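# Move the part from the rack into the cabinet

## Task

Pick up the part that sits on the rack and place it inside the cabinet, then open the gripper to release it and bring the arm away so nothing is still touching it.

## Robot and tools

Robot: two arms, left_arm and right_arm, each with a two-finger parallel gripper. Their bases sit in the scene frame at left_arm (-0.046, +0.357, 0) m, quat_wxyz (+0.999, 0, 0, +0.038), and right_arm (-0.021, -0.234, 0) m, quat_wxyz (+0.999, 0, 0, +0.052).

Scene frame: origin on the table top midway between the arms, +x out over the table, +z up, left_arm on the +y side. The names left and right do not match image sides. Reported hand positions can be somewhat wrong, more so at long reach, and motions often stop a centimetre or more short of the command, usually low.

Gripper: fingers point along the gripper's +z axis and close along its y axis. end_effector_position (the origin of link pinch) is the point between the pads, roughly 1 cm behind the fingertips. A wrist camera mount also sticks out of each gripper and can collide.

The row: every moving argument uses one row of 16 plain numbers covering both arms, always all 16 even if one arm moves. Order: left_arm x, y, z, qw, qx, qy, qz, opening, then right_arm in the same order. x, y, z is an absolute target in metres for end_effector_position in the scene frame. qw, qx, qy, qz is an absolute target for end_effector_quat_wxyz, w first. Opening runs -1 (closed) to +1 (fully open, 0.094 m). To keep an arm still, repeat the whole pose from the last result before it stopped, with its intended opening. To hold orientation, resend the same quaternion every time rather than copying a drifted reading. A call is refused, and nothing is sent, if any target is more than 0.6 m from that arm's last reported position along any gripper axis. Each control step the controller clips the command to within 70 mm and 16 degrees of the measured pose, then runs damped inverse kinematics, favouring position over orientation.

Tools:
execute_actions: actions is a list holding one item or none. An empty list just returns the state. {"rows": [...], "steps": n} runs up to 15 steps of 1/30 s; each row lasts one step and the last row repeats if rows run out (default 15 steps). {"steps": n} with no rows is a wait of up to 300 steps, counted from the last result, so your reply time eats into it. Optional pictures (boolean) turns camera images on or off; they are on by default. After an action ends an arm continues only to its last clipped pose, so a far target may need several calls.
move: target is one 16-number row. Both grippers follow straight paths to their poses, finishing together, lasting 0.5 to 10 s (cut off at 10 s). speed is the path top speed in m/s, 0.002 to 0.5, default 0.25; rotation is capped at twice that in rad/s. Openings are sent at the start. Paths do not avoid obstacles or the other arm, and the real gripper may lag, wander or overshoot the speed, mostly near full arm stretch. The result adds a move: line with the ending (done, off_target, moving, held, fault) and limits used; paced means the pose was clipped, held means a check blocked steps, after which the arm can move fast. Each gripper's distance from its target is also reported.
wait: seconds from 0 to 10; sends nothing new.
zoom_image: camera (cam_head_left, cam_head_right, cam_left_wrist, cam_right_wrist) and region [x0, y0, x1, y1] in pixels, at most 504 by 504. Head cameras are 504x504, wrist cameras 616x616.
read_manual: returns only licence texts.
finished_scene: scene number 1 or 2; ends and grades that scene permanently. The goal must hold at that moment.

Results: a state line per arm gives position and quaternion. grip_measured shows finger opening on the command scale (off by up to about 1 mm per gripper). Joint positions end with opening in metres. Joint torques are noisy and offset. A pose unreachable line means the clearance check altered or blocked that arm's command; HELD marks steps where it happened. Hand target shows where the controller is driving each gripper. FAULT and OVER-TEMPERATURE FAULT lines report arm stops. MOTOR HOT warns from 75 °C; at 90 °C the arm halts 10 s, at 100 °C it goes limp and falls. Joint limits (rad): waist -2.618 to 3.054, shoulder 0 to 3.142, elbow 0 to 3.142, wrist pitch -1.571 to 1.571, wrist yaw -1.571 to 1.571, wrist roll -2.094 to 2.094.

Gripping: command an opening below grip_measured, about 0.03 under for a firm hold. Pads push roughly 50 to 62 N, less for very thin parts, and spike on first contact. Parts may be tugged briefly while held.

Avoid: knocking or placing anything off the table, dropping or slipping the part, slamming, fast or deep pushes into contacts, arms colliding or pressing each other, and long loaded holds that heat motors.

Each tool is called after "Request:" as name(argument=value, ...) on one line, values as JSON.

## Session

Request:
execute_actions(actions=[])

Scene clock: 0.00 s of 4480.00 s.
left_arm: end_effector_position=(+0.3390, +0.3049, +0.3993) grip_measured=+1.000 end_effector_quat_wxyz=(+0.684, -0.016, +0.678, +0.269) | right_arm: end_effector_position=(+0.1664, -0.3113, +0.2542) grip_measured=+1.000 end_effector_quat_wxyz=(+0.401, -0.177, +0.892, -0.108)
Joint positions: left_arm=[-0.582  1.224  1.021  0.331 -0.899  0.451  0.094] | right_arm=[-1.021  0.75   1.044 -1.214 -0.602 -1.1    0.094]
Joint velocities: left_arm=[-0.007 -0.002  0.007 -0.037 -0.022 -0.022  0.   ] | right_arm=[ 0.012 -0.002 -0.007 -0.022  0.081  0.007  0.   ]
Joint torques (N m, as the arm reports them, + toward a larger angle): no reading
Motor temperatures (°C, as the motors report them): left_arm=[29 31 31 33 30 28] | right_arm=[31 31 33 32 31 32]
Hand target (left_arm): +0.335, +0.307, +0.412; +0.695, -0.027, +0.669, +0.261
Hand target (right_arm): +0.166, -0.308, +0.257; +0.406, -0.178, +0.890, -0.105

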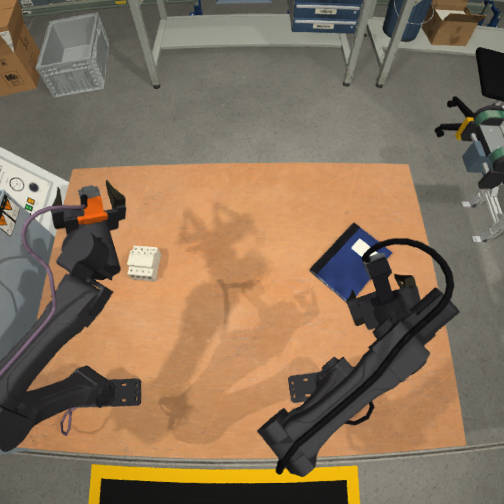

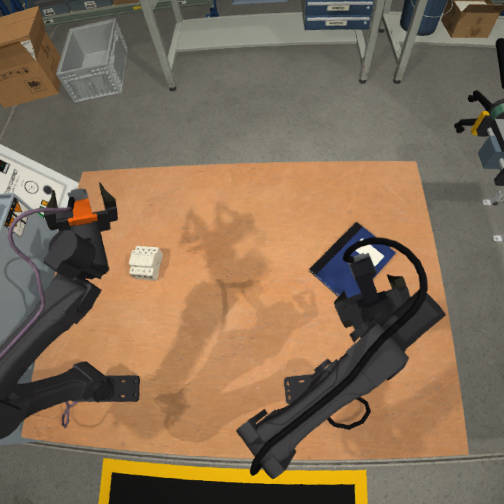

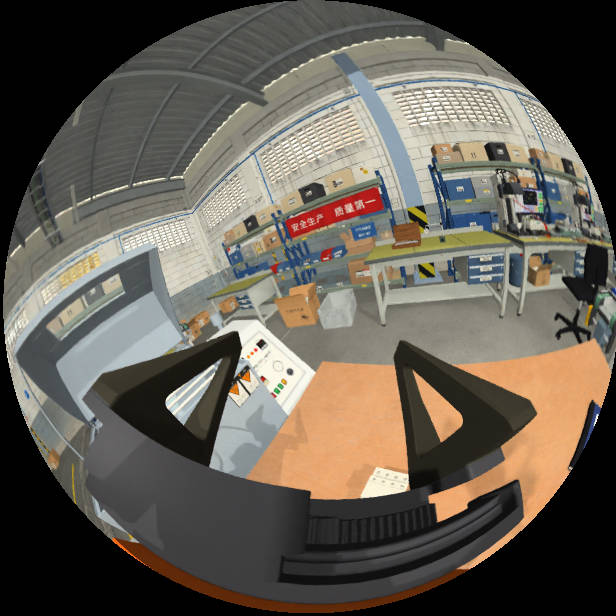

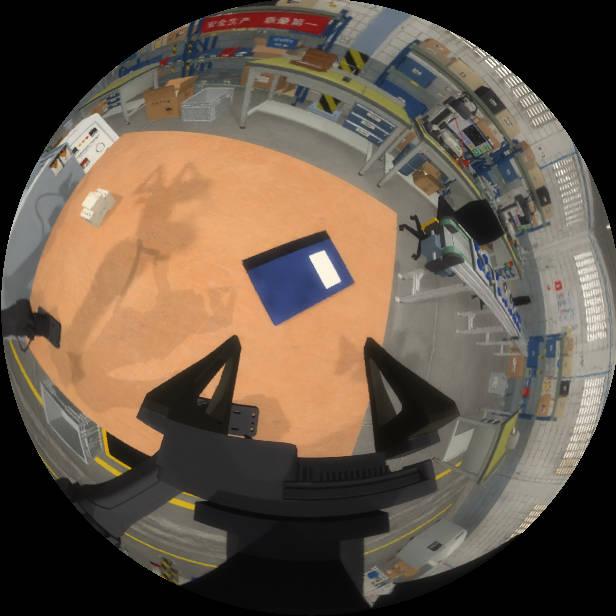

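Request:
zoom_image(camera="cam_left_wrist", region=[0, 220, 330, 520])

Request:
zoom_image(camera="cam_head_left", region=[0, 130, 200, 450])

Region (0, 220, 330, 520) of cam_left_wrist's 616x616 image, scaled by 1.527, with more detail than that image has; it fills the top 458 rows of this view, and the rest is white.

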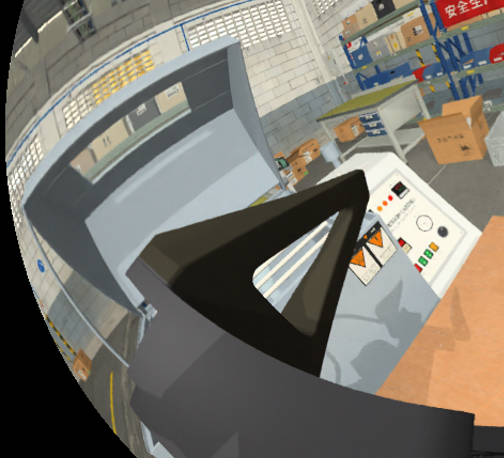

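Region (0, 130, 200, 450) of cam_head_left's 504x504 image, scaled by 1.575, with more detail than that image has; it fills the left 315 columns of this view, and the rest is white.

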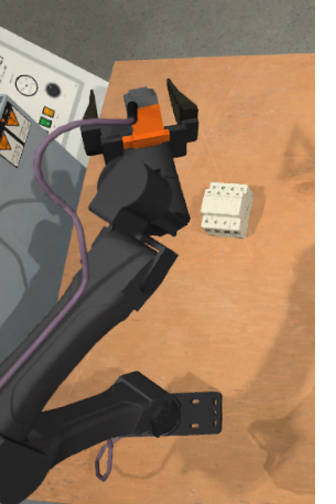

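Request:
move(target=[0.2,0.22,0.33,0.5,-0.5,0.5,0.5,1,0.1664,-0.3113,0.2542,0.401,-0.177,0.892,-0.108,1])

Scene clock: 6.63 s of 4480.00 s.
left_arm: end_effector_position=(+0.2046, +0.2141, +0.3251) grip_measured=+1.000 end_effector_quat_wxyz=(+0.675, -0.046, +0.705, +0.215) | right_arm: end_effector_position=(+0.1658, -0.3123, +0.2537) grip_measured=+1.000 end_effector_quat_wxyz=(+0.398, -0.176, +0.893, -0.111)
Joint positions: left_arm=[-1.266  1.147  0.684  0.765 -1.562  0.546  0.094] | right_arm=[-1.021  0.75   1.044 -1.214 -0.595 -1.1    0.094]
Joint velocities: left_arm=[ 0.022  0.007 -0.007  0.095  0.037  0.066  0.   ] | right_arm=[ 0.002  0.002  0.017 -0.037  0.037  0.066  0.   ]
Joint torques (N m, as the arm reports them, + toward a larger angle): left_arm=[-0.72 -4.14  5.66  1.    0.11 -0.09] | right_arm=[-0.03  0.78  6.9   1.18 -0.43 -0.02]
Motor temperatures (°C, as the motors report them): left_arm=[29 32 32 35 30 28] | right_arm=[31 31 33 33 31 32]
Hand target (left_arm): +0.201, +0.217, +0.330; +0.680, -0.059, +0.704, +0.196
Hand target (right_arm): +0.166, -0.311, +0.254; +0.401, -0.177, +0.892, -0.108
Off the commanded pose (left_arm): 0.009 m, 70 deg; orientation clipped at the last step of the last action.
Off the commanded pose (right_arm): 0.001 m, 0 deg.
joint sent to its limit (left arm) — the command would take joint 5 (wrist yaw) past its lower limit, so that joint was sent only as far as its limit.
After step 90, 0.87 s passed at rest.
move: off_target (left_arm); limits=paced

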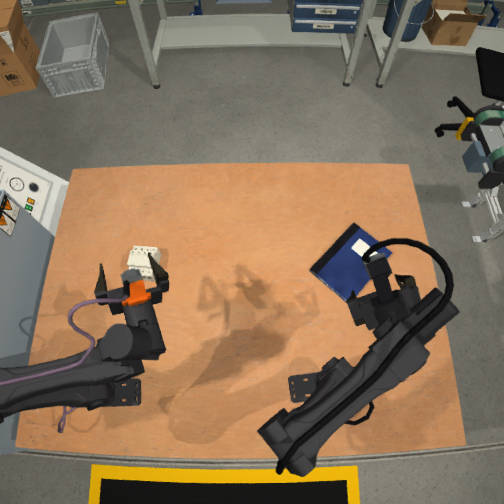

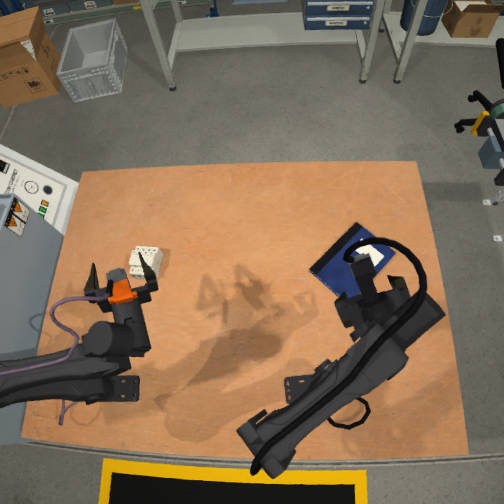

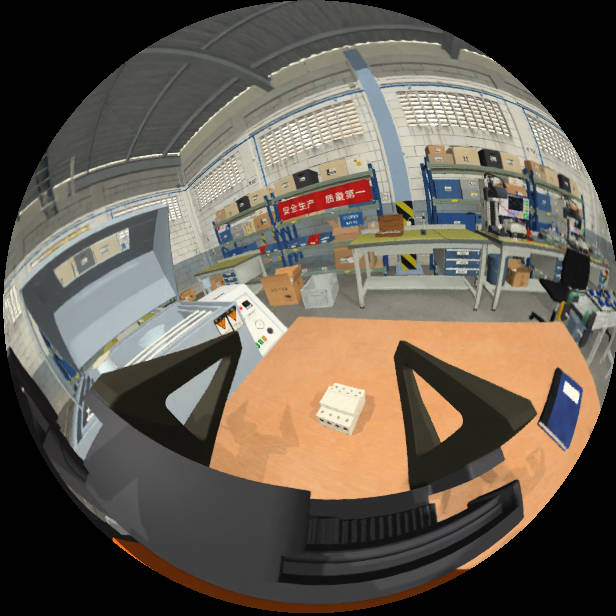

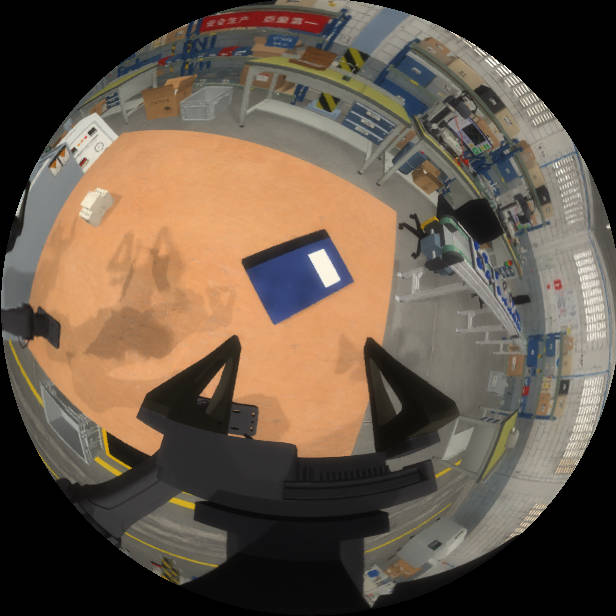

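Request:
move(target=[0.2046,0.2141,0.3251,0.675,-0.046,0.705,0.215,1,0.2,0.0,0.32,0.5,-0.5,0.5,0.5,1])

Request:
zoom_image(camera="cam_right_wrist", region=[100, 60, 520, 480])

Scene clock: 12.47 s of 4480.00 s.
left_arm: end_effector_position=(+0.2046, +0.2141, +0.3251) grip_measured=+1.000 end_effector_quat_wxyz=(+0.675, -0.046, +0.705, +0.214) | right_arm: end_effector_position=(+0.2064, -0.0024, +0.3300) grip_measured=+1.000 end_effector_quat_wxyz=(+0.518, -0.502, +0.489, +0.490)
Joint positions: left_arm=[-1.266  1.147  0.684  0.765 -1.562  0.544  0.094] | right_arm=[ 0.125  1.147  0.76   0.457 -1.326  0.026  0.094]
Joint velocities: left_arm=[-0.022 -0.007 -0.012  0.051 -0.051 -0.066  0.   ] | right_arm=[-0.002  0.007 -0.017  0.095 -0.051  0.007  0.   ]
Joint torques (N m, as the arm reports them, + toward a larger angle): left_arm=[ 0.02 -2.31  5.97  0.86  0.11  0.03] | right_arm=[ 0.88 -2.06  6.07  1.26  0.    0.07]
Motor temperatures (°C, as the motors report them): left_arm=[29 32 33 35 30 28] | right_arm=[31 31 34 33 31 32]
Hand target (left_arm): +0.205, +0.214, +0.325; +0.675, -0.046, +0.705, +0.215
Hand target (right_arm): +0.206, +0.000, +0.321; +0.507, -0.498, +0.496, +0.499
Off the commanded pose (left_arm): 0.000 m, 0 deg.
Off the commanded pose (right_arm): 0.012 m, 3 deg.
move: off_target (right_arm)

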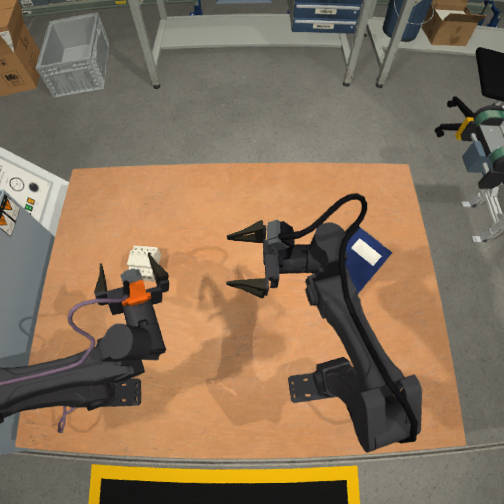

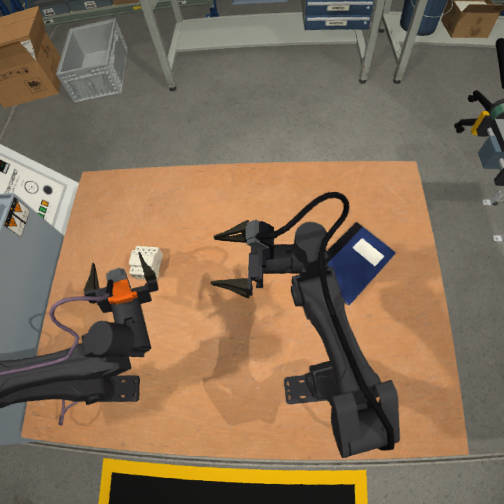

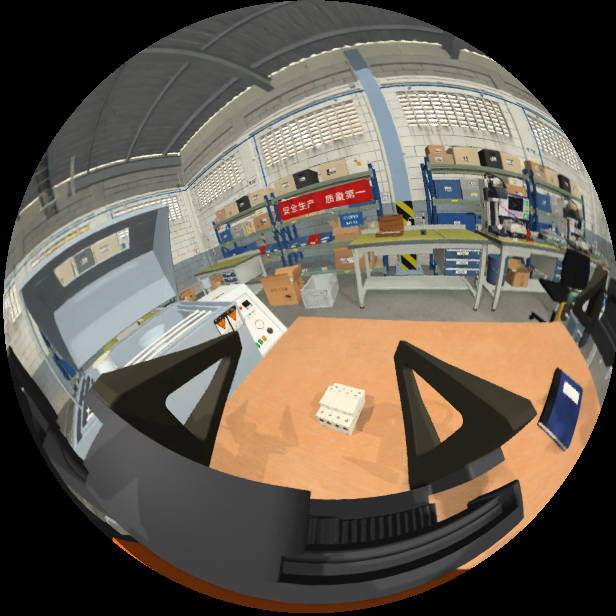

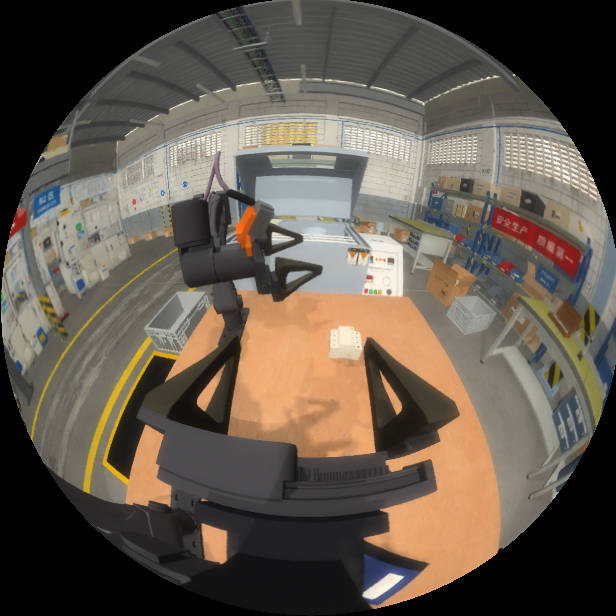

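Region (100, 60, 520, 480) of cam_right_wrist's 616x616 image, scaled by 1.200, with more detail than that image has.

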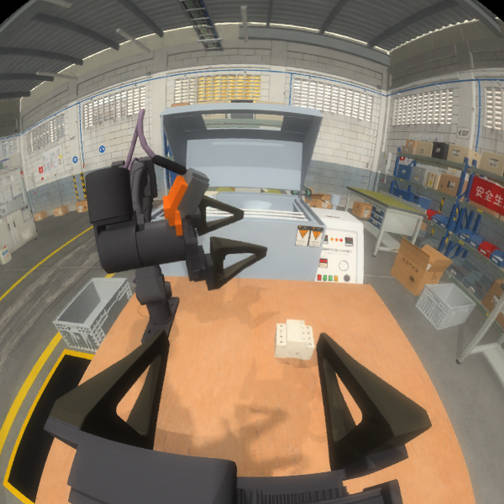

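Request:
move(target=[0.12,0.44,0.45,0.183,-0.683,0.683,0.183,1,0.2,-0.2,0.3,0.5,-0.5,0.5,0.5,1])

Scene clock: 19.73 s of 4480.00 s.
left_arm: end_effector_position=(+0.1197, +0.4407, +0.4451) grip_measured=+1.000 end_effector_quat_wxyz=(+0.700, -0.371, +0.599, +0.119) | right_arm: end_effector_position=(+0.2015, -0.2005, +0.3037) grip_measured=+1.000 end_effector_quat_wxyz=(+0.658, -0.285, +0.646, +0.261)
Joint positions: left_arm=[-0.919  0.545  0.832  0.764 -1.562  0.667  0.094] | right_arm=[-0.874  0.683  0.436  0.533 -1.562  0.248  0.094]
Joint velocities: left_arm=[-0.002  0.002 -0.002  0.051 -0.007 -0.022  0.   ] | right_arm=[-0.017 -0.002 -0.017 -0.037  0.007 -0.037  0.   ]
Joint torques (N m, as the arm reports them, + toward a larger angle): left_arm=[ 0.81  3.43  6.57  0.26  0.41 -0.02] | right_arm=[-0.61 -1.59  5.83  0.92  0.13  0.05]
Motor temperatures (°C, as the motors report them): left_arm=[29 32 33 35 30 28] | right_arm=[31 31 34 34 31 32]
Hand target (left_arm): +0.118, +0.443, +0.452; +0.700, -0.381, +0.592, +0.115
Hand target (right_arm): +0.198, -0.199, +0.300; +0.658, -0.279, +0.649, +0.262
Off the commanded pose (left_arm): 0.005 m, 71 deg; orientation clipped at the last step of the last action.
Off the commanded pose (right_arm): 0.004 m, 45 deg; orientation clipped at the last step of the last action.
joint sent to its limit (left arm) — the command would take joint 5 (wrist yaw) past its lower limit, so that joint was sent only as far as its limit.
joint sent to its limit (right arm) — the command would take joint 5 (wrist yaw) past its lower limit, so that joint was sent only as far as its limit.
After step 90, 0.40 s passed at rest.
move: off_target (left_arm, right_arm); limits=paced

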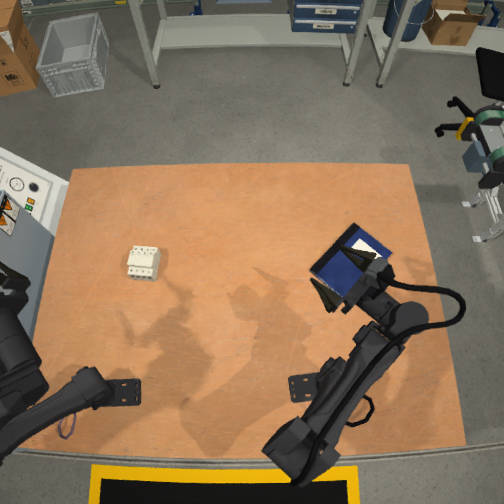

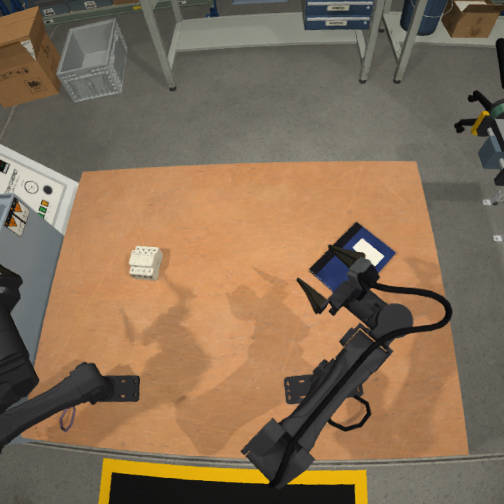

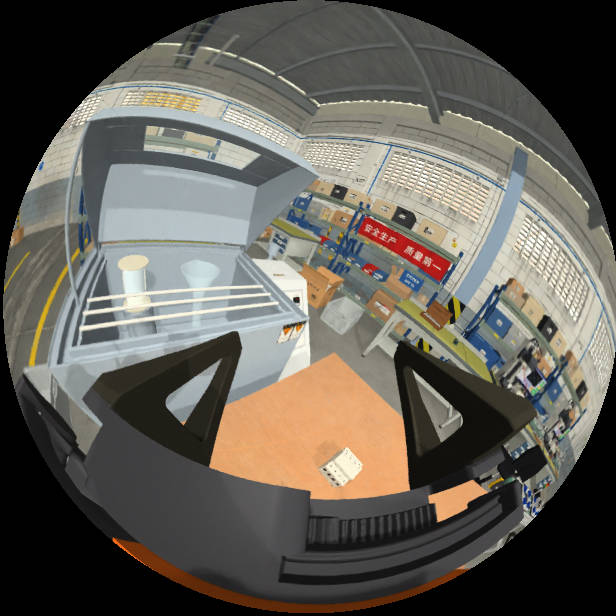

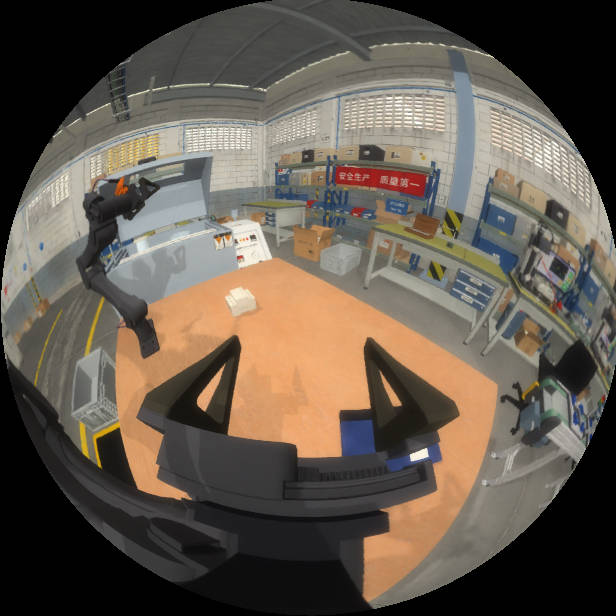

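Request:
move(target=[0.26,0.25,0.22,0,0,1,0,1,0.2,-0.25,0.3,0.66,-0.28,0.65,0.26,1])

Scene clock: 28.13 s of 4480.00 s.
left_arm: end_effector_position=(+0.2642, +0.2498, +0.2053) grip_measured=+1.000 end_effector_quat_wxyz=(+0.034, -0.002, +0.999, -0.015) | right_arm: end_effector_position=(+0.2034, -0.2510, +0.3037) grip_measured=+1.000 end_effector_quat_wxyz=(+0.683, -0.209, +0.674, +0.187)
Joint positions: left_arm=[-0.41   1.758  1.82  -1.558  0.006 -0.337  0.094] | right_arm=[-1.099  0.683  0.436  0.533 -1.562  0.251  0.094]
Joint velocities: left_arm=[-0.007  0.002 -0.002  0.081 -0.037 -0.081  0.   ] | right_arm=[-0.012  0.007  0.007 -0.007  0.007  0.007  0.   ]
Joint torques (N m, as the arm reports them, + toward a larger angle): left_arm=[ 0.48 -7.24  7.02  0.15  0.02  0.1 ] | right_arm=[-0.63 -1.42  5.9   0.95  0.13  0.05]
Motor temperatures (°C, as the motors report them): left_arm=[29 32 34 35 30 28] | right_arm=[31 31 34 34 31 32]
Hand target (left_arm): +0.265, +0.250, +0.215; +0.045, +0.001, +0.999, -0.022
Hand target (right_arm): +0.201, -0.249, +0.300; +0.683, -0.206, +0.676, +0.185
Off the commanded pose (left_arm): 0.015 m, 4 deg.
Off the commanded pose (right_arm): 0.005 m, 12 deg.
joint sent to its limit (left arm) — the command would take joint 4 (wrist pitch) past its lower limit, so that joint was sent only as far as its limit.
joint sent to its limit (right arm) — the command would take joint 5 (wrist yaw) past its lower limit, so that joint was sent only as far as its limit.
move: off_target (left_arm, right_arm); limits=paced

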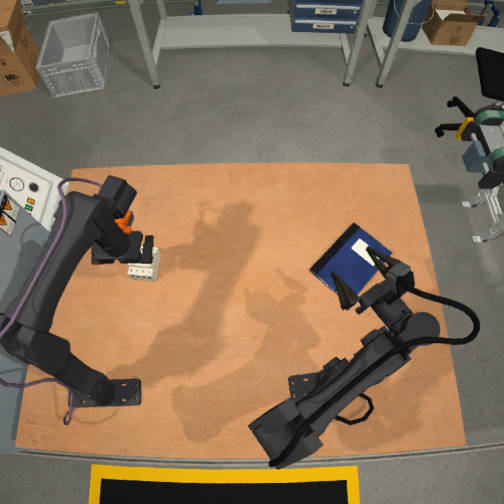

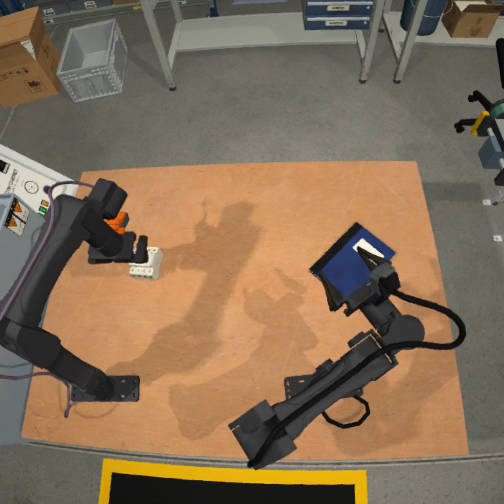

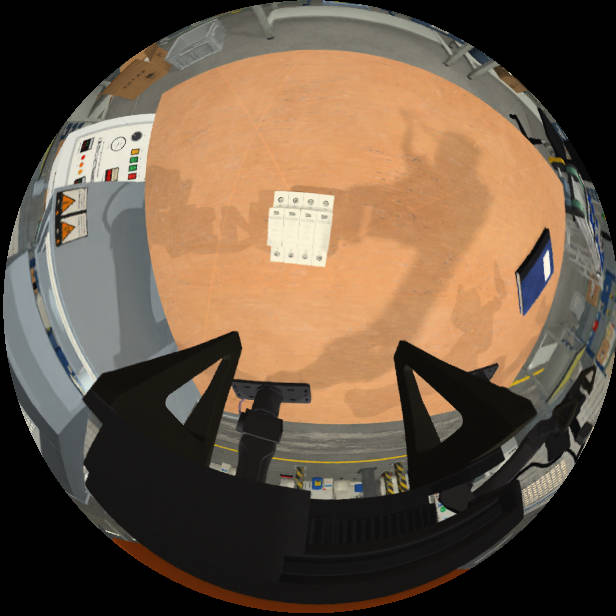

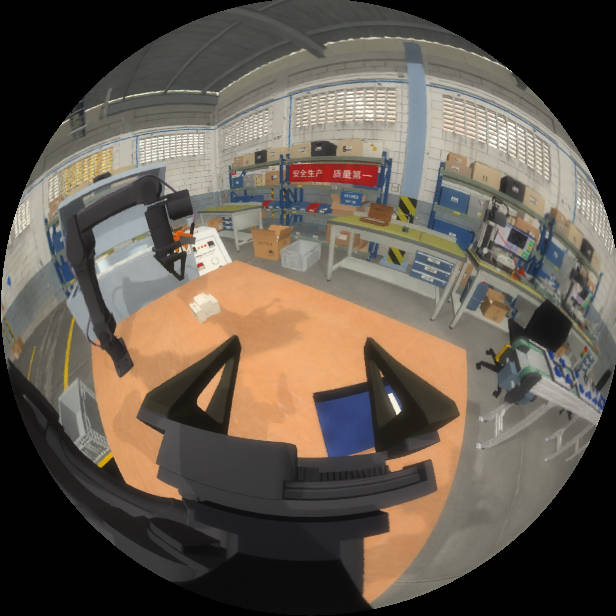

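Request:
move(target=[0.3,0.26,0.12,0,0,1,0,1,0.2034,-0.251,0.3037,0.683,-0.209,0.674,0.187,1])

Scene clock: 30.83 s of 4480.00 s.
left_arm: end_effector_position=(+0.2934, +0.2584, +0.1109) grip_measured=+1.000 end_effector_quat_wxyz=(-0.023, -0.002, +1.000, +0.003) | right_arm: end_effector_position=(+0.2034, -0.2510, +0.3037) grip_measured=+1.000 end_effector_quat_wxyz=(+0.683, -0.209, +0.674, +0.187)
Joint positions: left_arm=[-0.359  1.931  1.664 -1.351  0.008 -0.287  0.094] | right_arm=[-1.099  0.683  0.436  0.533 -1.562  0.251  0.094]
Joint velocities: left_arm=[-0.017  0.007  0.012 -0.007 -0.007  0.066  0.   ] | right_arm=[-0.032 -0.012 -0.002  0.095  0.081 -0.051  0.   ]
Joint torques (N m, as the arm reports them, + toward a larger angle): left_arm=[ 0.56 -9.59  5.66  0.22 -0.1   0.1 ] | right_arm=[0.1  0.5  7.79 0.99 0.17 0.  ]
Motor temperatures (°C, as the motors report them): left_arm=[29 33 34 35 30 28] | right_arm=[31 31 34 34 31 32]
Hand target (left_arm): +0.300, +0.261, +0.120; -0.000, -0.001, +1.000, +0.000
Hand target (right_arm): +0.203, -0.251, +0.304; +0.683, -0.209, +0.675, +0.187
Off the commanded pose (left_arm): 0.011 m, 3 deg.
Off the commanded pose (right_arm): 0.000 m, 0 deg.
move: off_target (left_arm)

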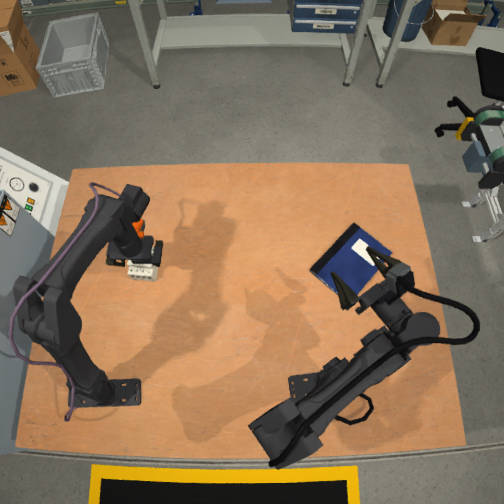

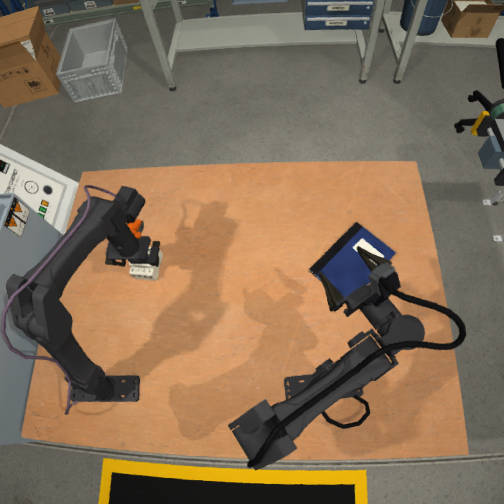

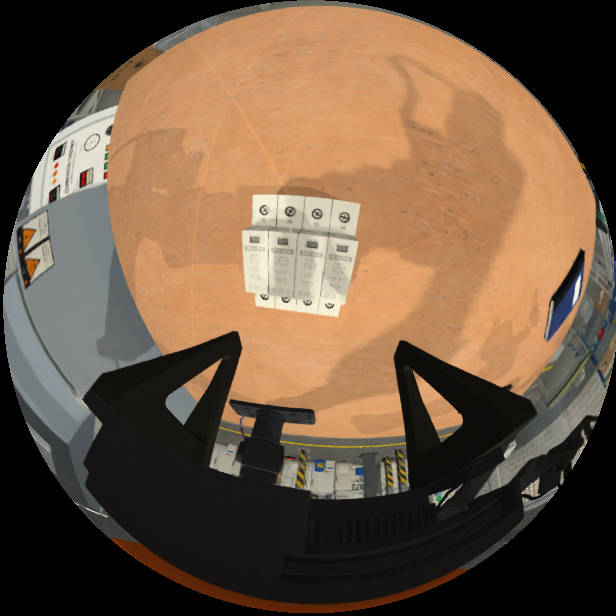

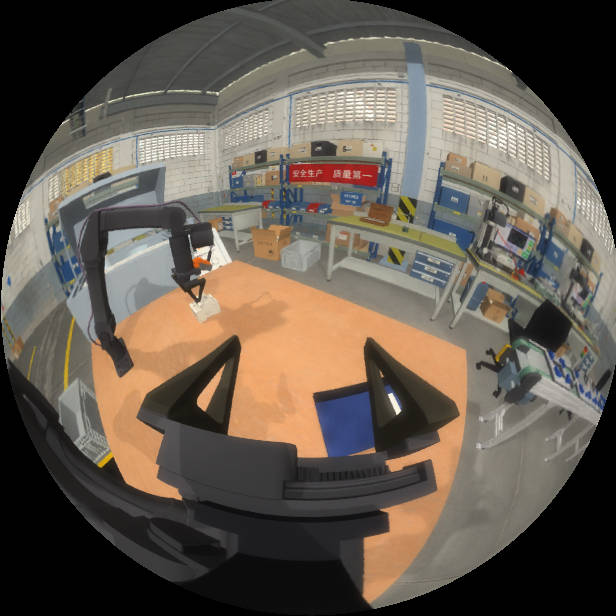

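Request:
move(target=[0.345,0.271,0.105,0,0,1,0,1,0.2034,-0.251,0.3037,0.683,-0.209,0.674,0.187,1])

Scene clock: 36.73 s of 4480.00 s.
left_arm: end_effector_position=(+0.3352, +0.2709, +0.0951) grip_measured=+1.000 end_effector_quat_wxyz=(-0.020, -0.003, +1.000, +0.001) | right_arm: end_effector_position=(+0.2034, -0.2510, +0.3037) grip_measured=+1.000 end_effector_quat_wxyz=(+0.683, -0.209, +0.674, +0.187)
Joint positions: left_arm=[-0.299  2.08   1.817 -1.347  0.006 -0.229  0.094] | right_arm=[-1.099  0.683  0.436  0.533 -1.562  0.251  0.094]
Joint velocities: left_arm=[ 0.012 -0.012  0.002  0.007 -0.081 -0.007  0.   ] | right_arm=[-0.022 -0.007  0.002  0.037 -0.051  0.007  0.   ]
Joint torques (N m, as the arm reports them, + toward a larger angle): left_arm=[ 0.37 -9.51  7.36  0.13 -0.1   0.12] | right_arm=[0.11 0.46 7.74 0.98 0.17 0.  ]
Motor temperatures (°C, as the motors report them): left_arm=[29 35 34 34 30 28] | right_arm=[31 31 34 34 31 32]
Hand target (left_arm): +0.344, +0.272, +0.105; +0.000, +0.000, +1.000, +0.000
Hand target (right_arm): +0.203, -0.251, +0.304; +0.683, -0.209, +0.675, +0.187
Off the commanded pose (left_arm): 0.014 m, 2 deg.
Off the commanded pose (right_arm): 0.000 m, 0 deg.
After step 90, 2.07 s passed at rest.
move: off_target (left_arm)

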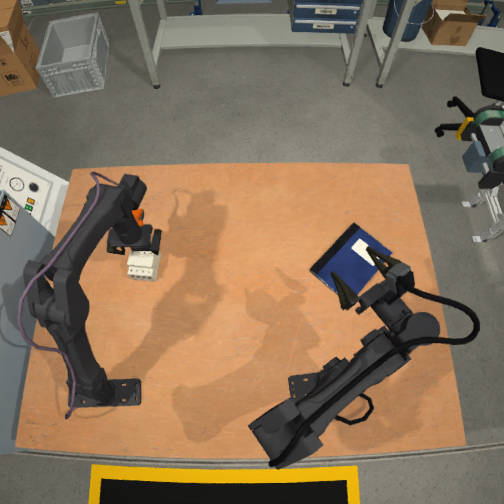

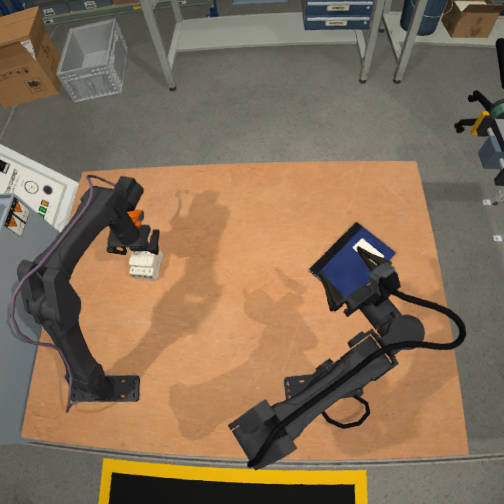

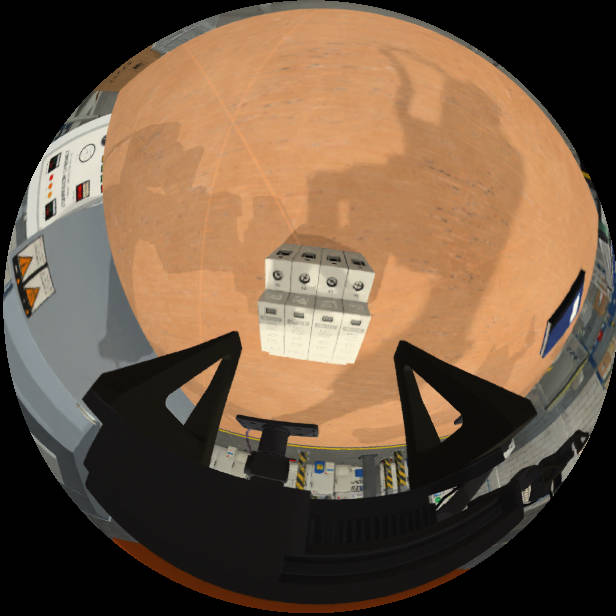

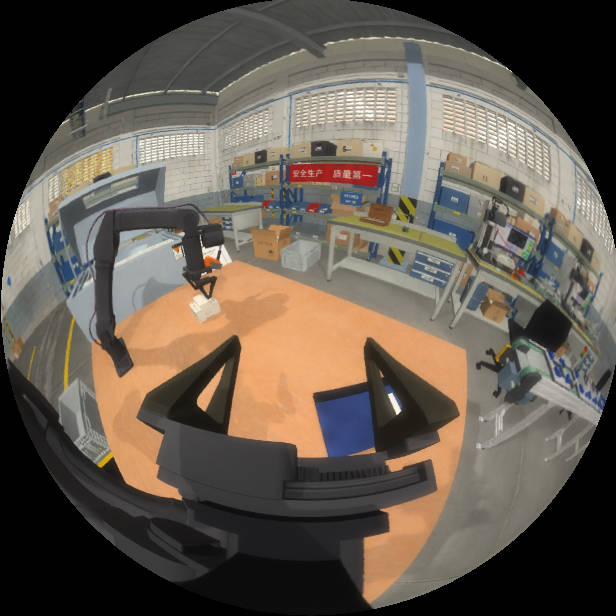

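Request:
move(target=[0.35,0.271,0.045,0,0,1,0,1,0.2034,-0.251,0.3037,0.683,-0.209,0.674,0.187,1], speed=0.1)

Scene clock: 43.27 s of 4480.00 s.
left_arm: end_effector_position=(+0.3449, +0.2687, +0.0424) grip_measured=+1.000 end_effector_quat_wxyz=(-0.013, -0.002, +1.000, -0.000) | right_arm: end_effector_position=(+0.2034, -0.2510, +0.3037) grip_measured=+1.000 end_effector_quat_wxyz=(+0.683, -0.209, +0.674, +0.187)
Joint positions: left_arm=[-0.299  2.132  1.686 -1.151  0.006 -0.227  0.094] | right_arm=[-1.099  0.683  0.436  0.533 -1.562  0.251  0.094]
Joint velocities: left_arm=[-0.007 -0.002  0.002  0.066 -0.022 -0.022  0.   ] | right_arm=[-0.007 -0.017  0.012  0.022 -0.066 -0.037  0.   ]
Joint torques (N m, as the arm reports them, + toward a larger angle): left_arm=[  0.45 -10.08   5.07   0.24  -0.09   0.11] | right_arm=[0.14 0.48 7.78 0.98 0.16 0.  ]
Motor temperatures (°C, as the motors report them): left_arm=[29 36 34 34 30 28] | right_arm=[31 31 35 34 31 32]
Hand target (left_arm): +0.350, +0.271, +0.045; -0.000, +0.000, +1.000, +0.000
Hand target (right_arm): +0.203, -0.251, +0.304; +0.683, -0.209, +0.675, +0.187
Off the commanded pose (left_arm): 0.006 m, 2 deg.
Off the commanded pose (right_arm): 0.000 m, 0 deg.
After step 90, 2.47 s passed at rest.
move: done

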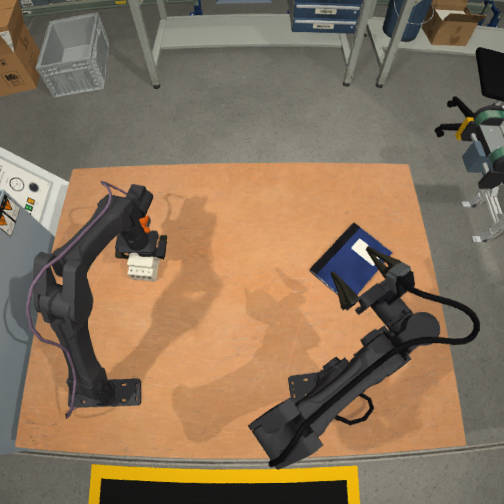

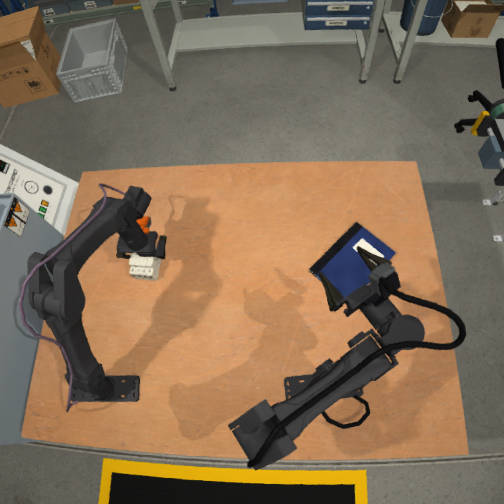

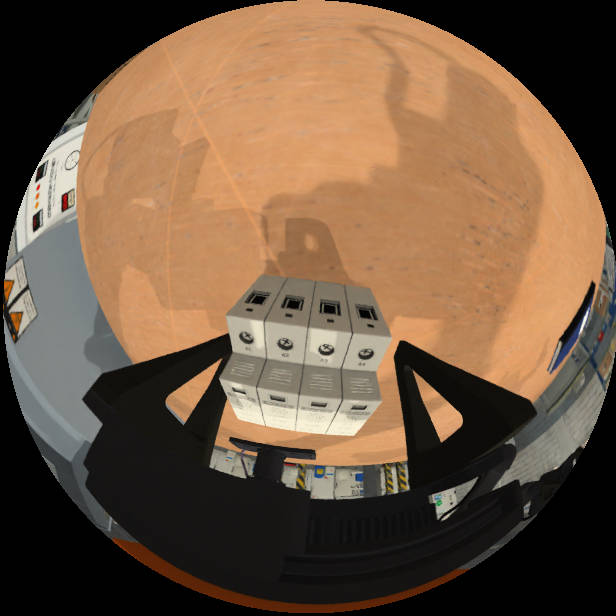

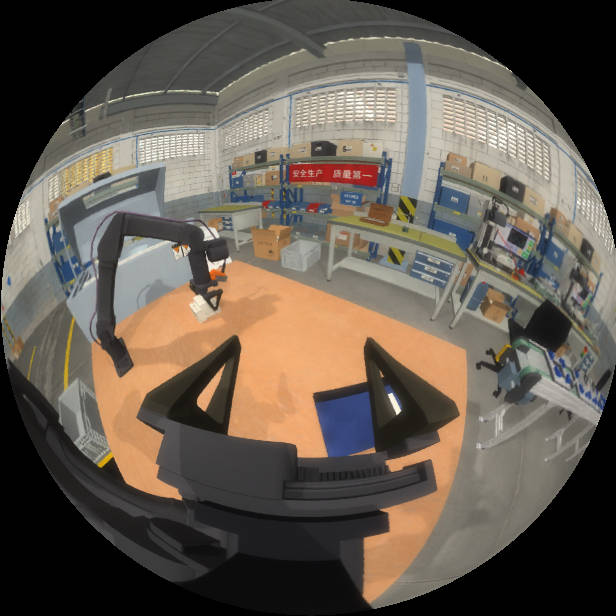

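Request:
move(target=[0.322,0.277,0.04,0,0,1,0,1,0.2034,-0.251,0.3037,0.683,-0.209,0.674,0.187,1], speed=0.05)

Scene clock: 45.53 s of 4480.00 s.
left_arm: end_effector_position=(+0.3163, +0.2752, +0.0314) grip_measured=+1.000 end_effector_quat_wxyz=(-0.022, -0.002, +1.000, +0.002) | right_arm: end_effector_position=(+0.2034, -0.2510, +0.3037) grip_measured=+1.000 end_effector_quat_wxyz=(+0.683, -0.209, +0.674, +0.187)
Joint positions: left_arm=[-0.299  2.048  1.512 -1.079  0.006 -0.227  0.094] | right_arm=[-1.099  0.683  0.436  0.533 -1.562  0.251  0.094]
Joint velocities: left_arm=[ 0.017 -0.017  0.012 -0.022 -0.066 -0.11   0.   ] | right_arm=[-0.007  0.007  0.027 -0.022  0.037 -0.022  0.   ]
Joint torques (N m, as the arm reports them, + toward a larger angle): left_arm=[  0.31 -10.78   4.82   0.22  -0.09   0.08] | right_arm=[0.08 0.48 7.79 0.98 0.18 0.  ]
Motor temperatures (°C, as the motors report them): left_arm=[29 37 34 34 30 28] | right_arm=[31 31 35 34 31 32]
Hand target (left_arm): +0.322, +0.277, +0.040; -0.000, -0.000, +1.000, +0.000
Hand target (right_arm): +0.203, -0.251, +0.304; +0.683, -0.209, +0.675, +0.187
Off the commanded pose (left_arm): 0.010 m, 3 deg.
Off the commanded pose (right_arm): 0.000 m, 0 deg.
move: off_target (left_arm)

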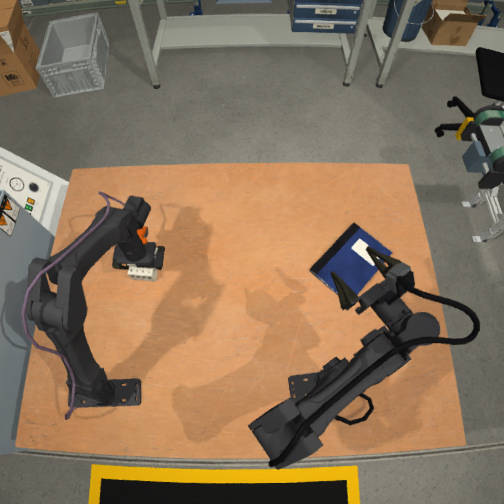

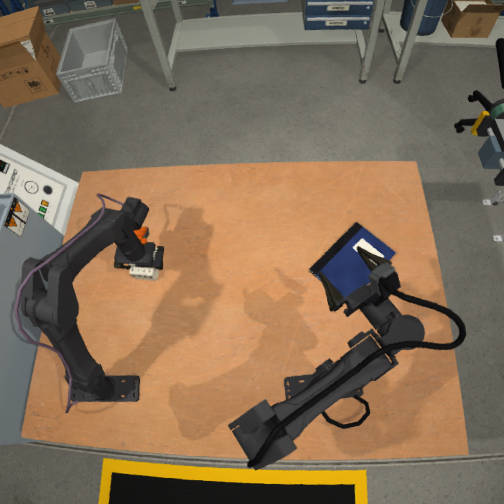

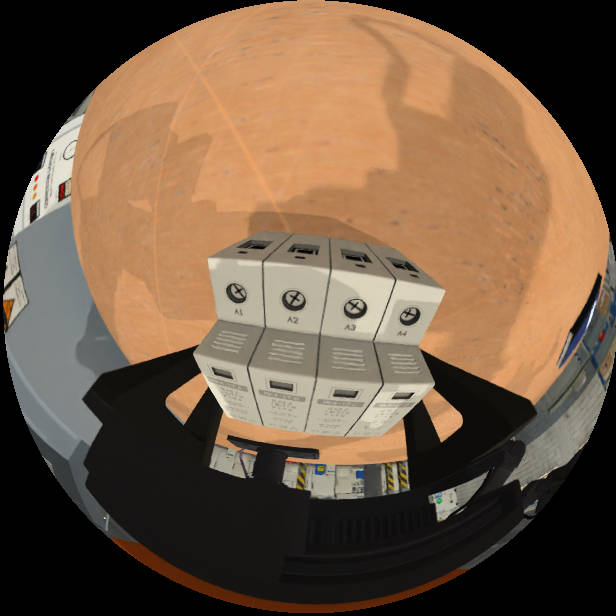

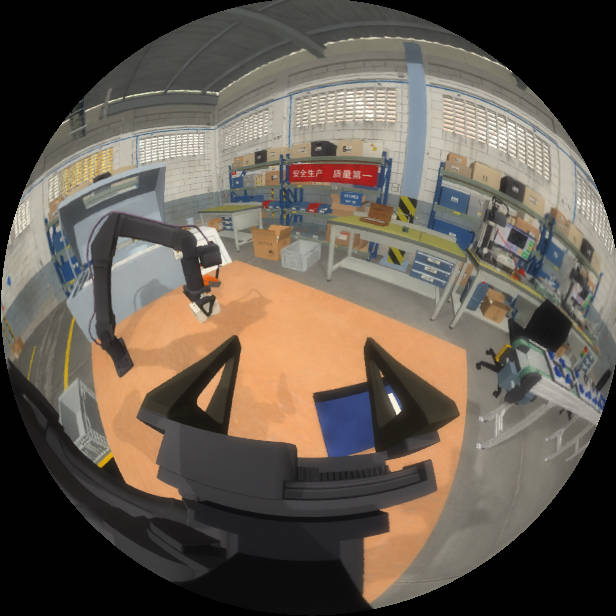

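Close to find the width.

Request:
move(target=[0.322,0.277,0.04,0,0,1,0,0.45,0.2034,-0.251,0.3037,0.683,-0.209,0.674,0.187,1])

Scene clock: 46.97 s of 4480.00 s.
left_arm: end_effector_position=(+0.3165, +0.2757, +0.0312) grip_measured=+0.552 end_effector_quat_wxyz=(-0.021, -0.002, +1.000, +0.003) | right_arm: end_effector_position=(+0.2034, -0.2510, +0.3037) grip_measured=+1.000 end_effector_quat_wxyz=(+0.683, -0.209, +0.674, +0.187)
Joint positions: left_arm=[-0.299  2.048  1.512 -1.077  0.003 -0.226  0.073] | right_arm=[-1.099  0.683  0.436  0.533 -1.562  0.251  0.094]
Joint velocities: left_arm=[ 0.002 -0.002 -0.002 -0.007  0.022  0.022 -0.001] | right_arm=[ 0.002 -0.002  0.007 -0.022 -0.022 -0.051  0.   ]
Joint torques (N m, as the arm reports them, + toward a larger angle): left_arm=[  0.39 -10.89   4.64   0.25  -0.07   0.1 ] | right_arm=[0.12 0.51 7.75 0.99 0.15 0.  ]
Motor temperatures (°C, as the motors report them): left_arm=[29 37 34 34 30 28] | right_arm=[31 31 35 34 31 32]
Hand target (left_arm): +0.322, +0.277, +0.040; -0.000, +0.000, +1.000, +0.000
Hand target (right_arm): +0.203, -0.251, +0.304; +0.683, -0.209, +0.675, +0.187
Off the commanded pose (left_arm): 0.010 m, 2 deg.
Off the commanded pose (right_arm): 0.000 m, 0 deg.
move: done

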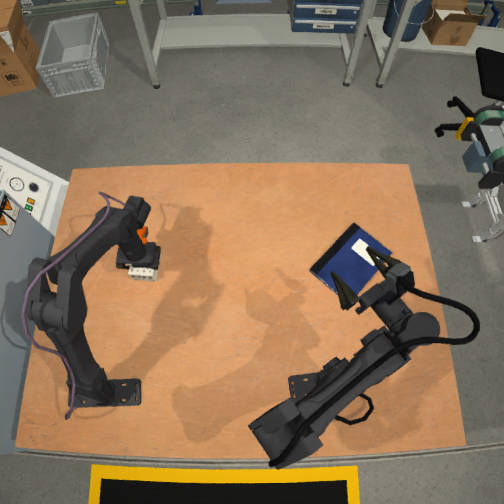

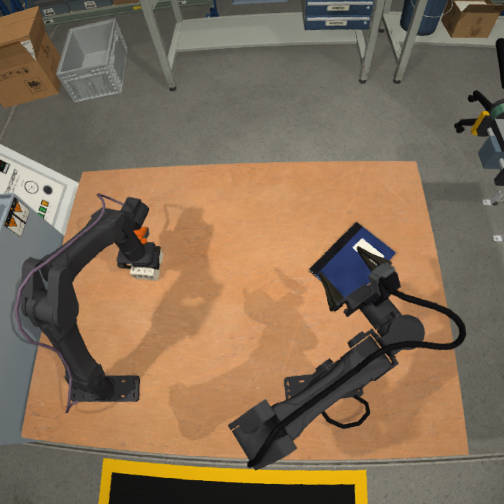

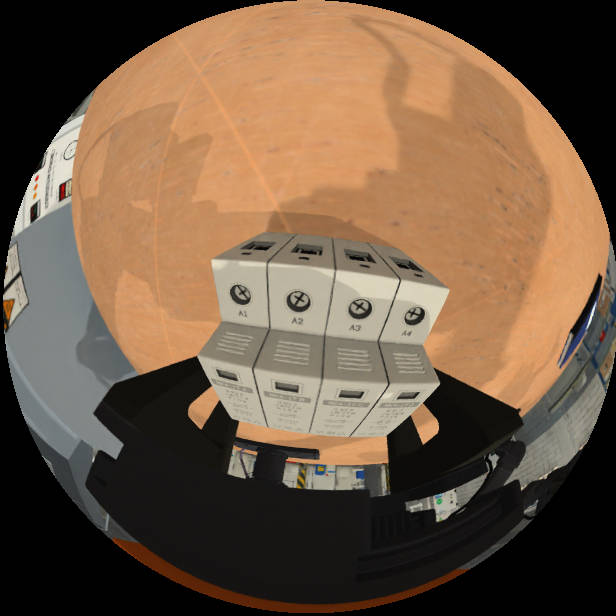

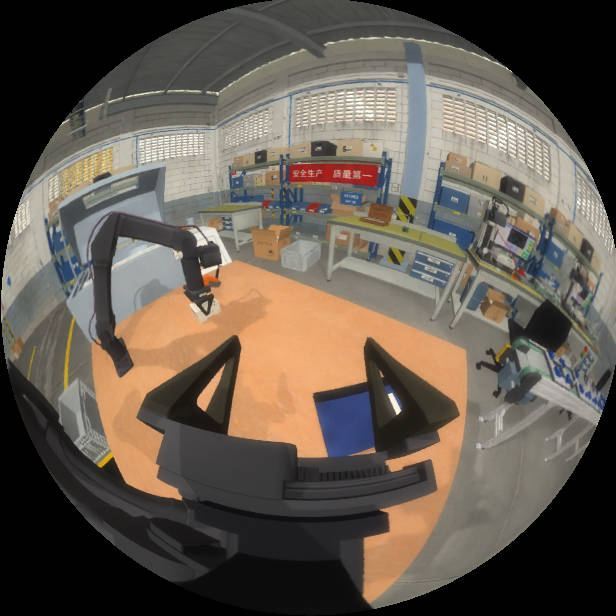

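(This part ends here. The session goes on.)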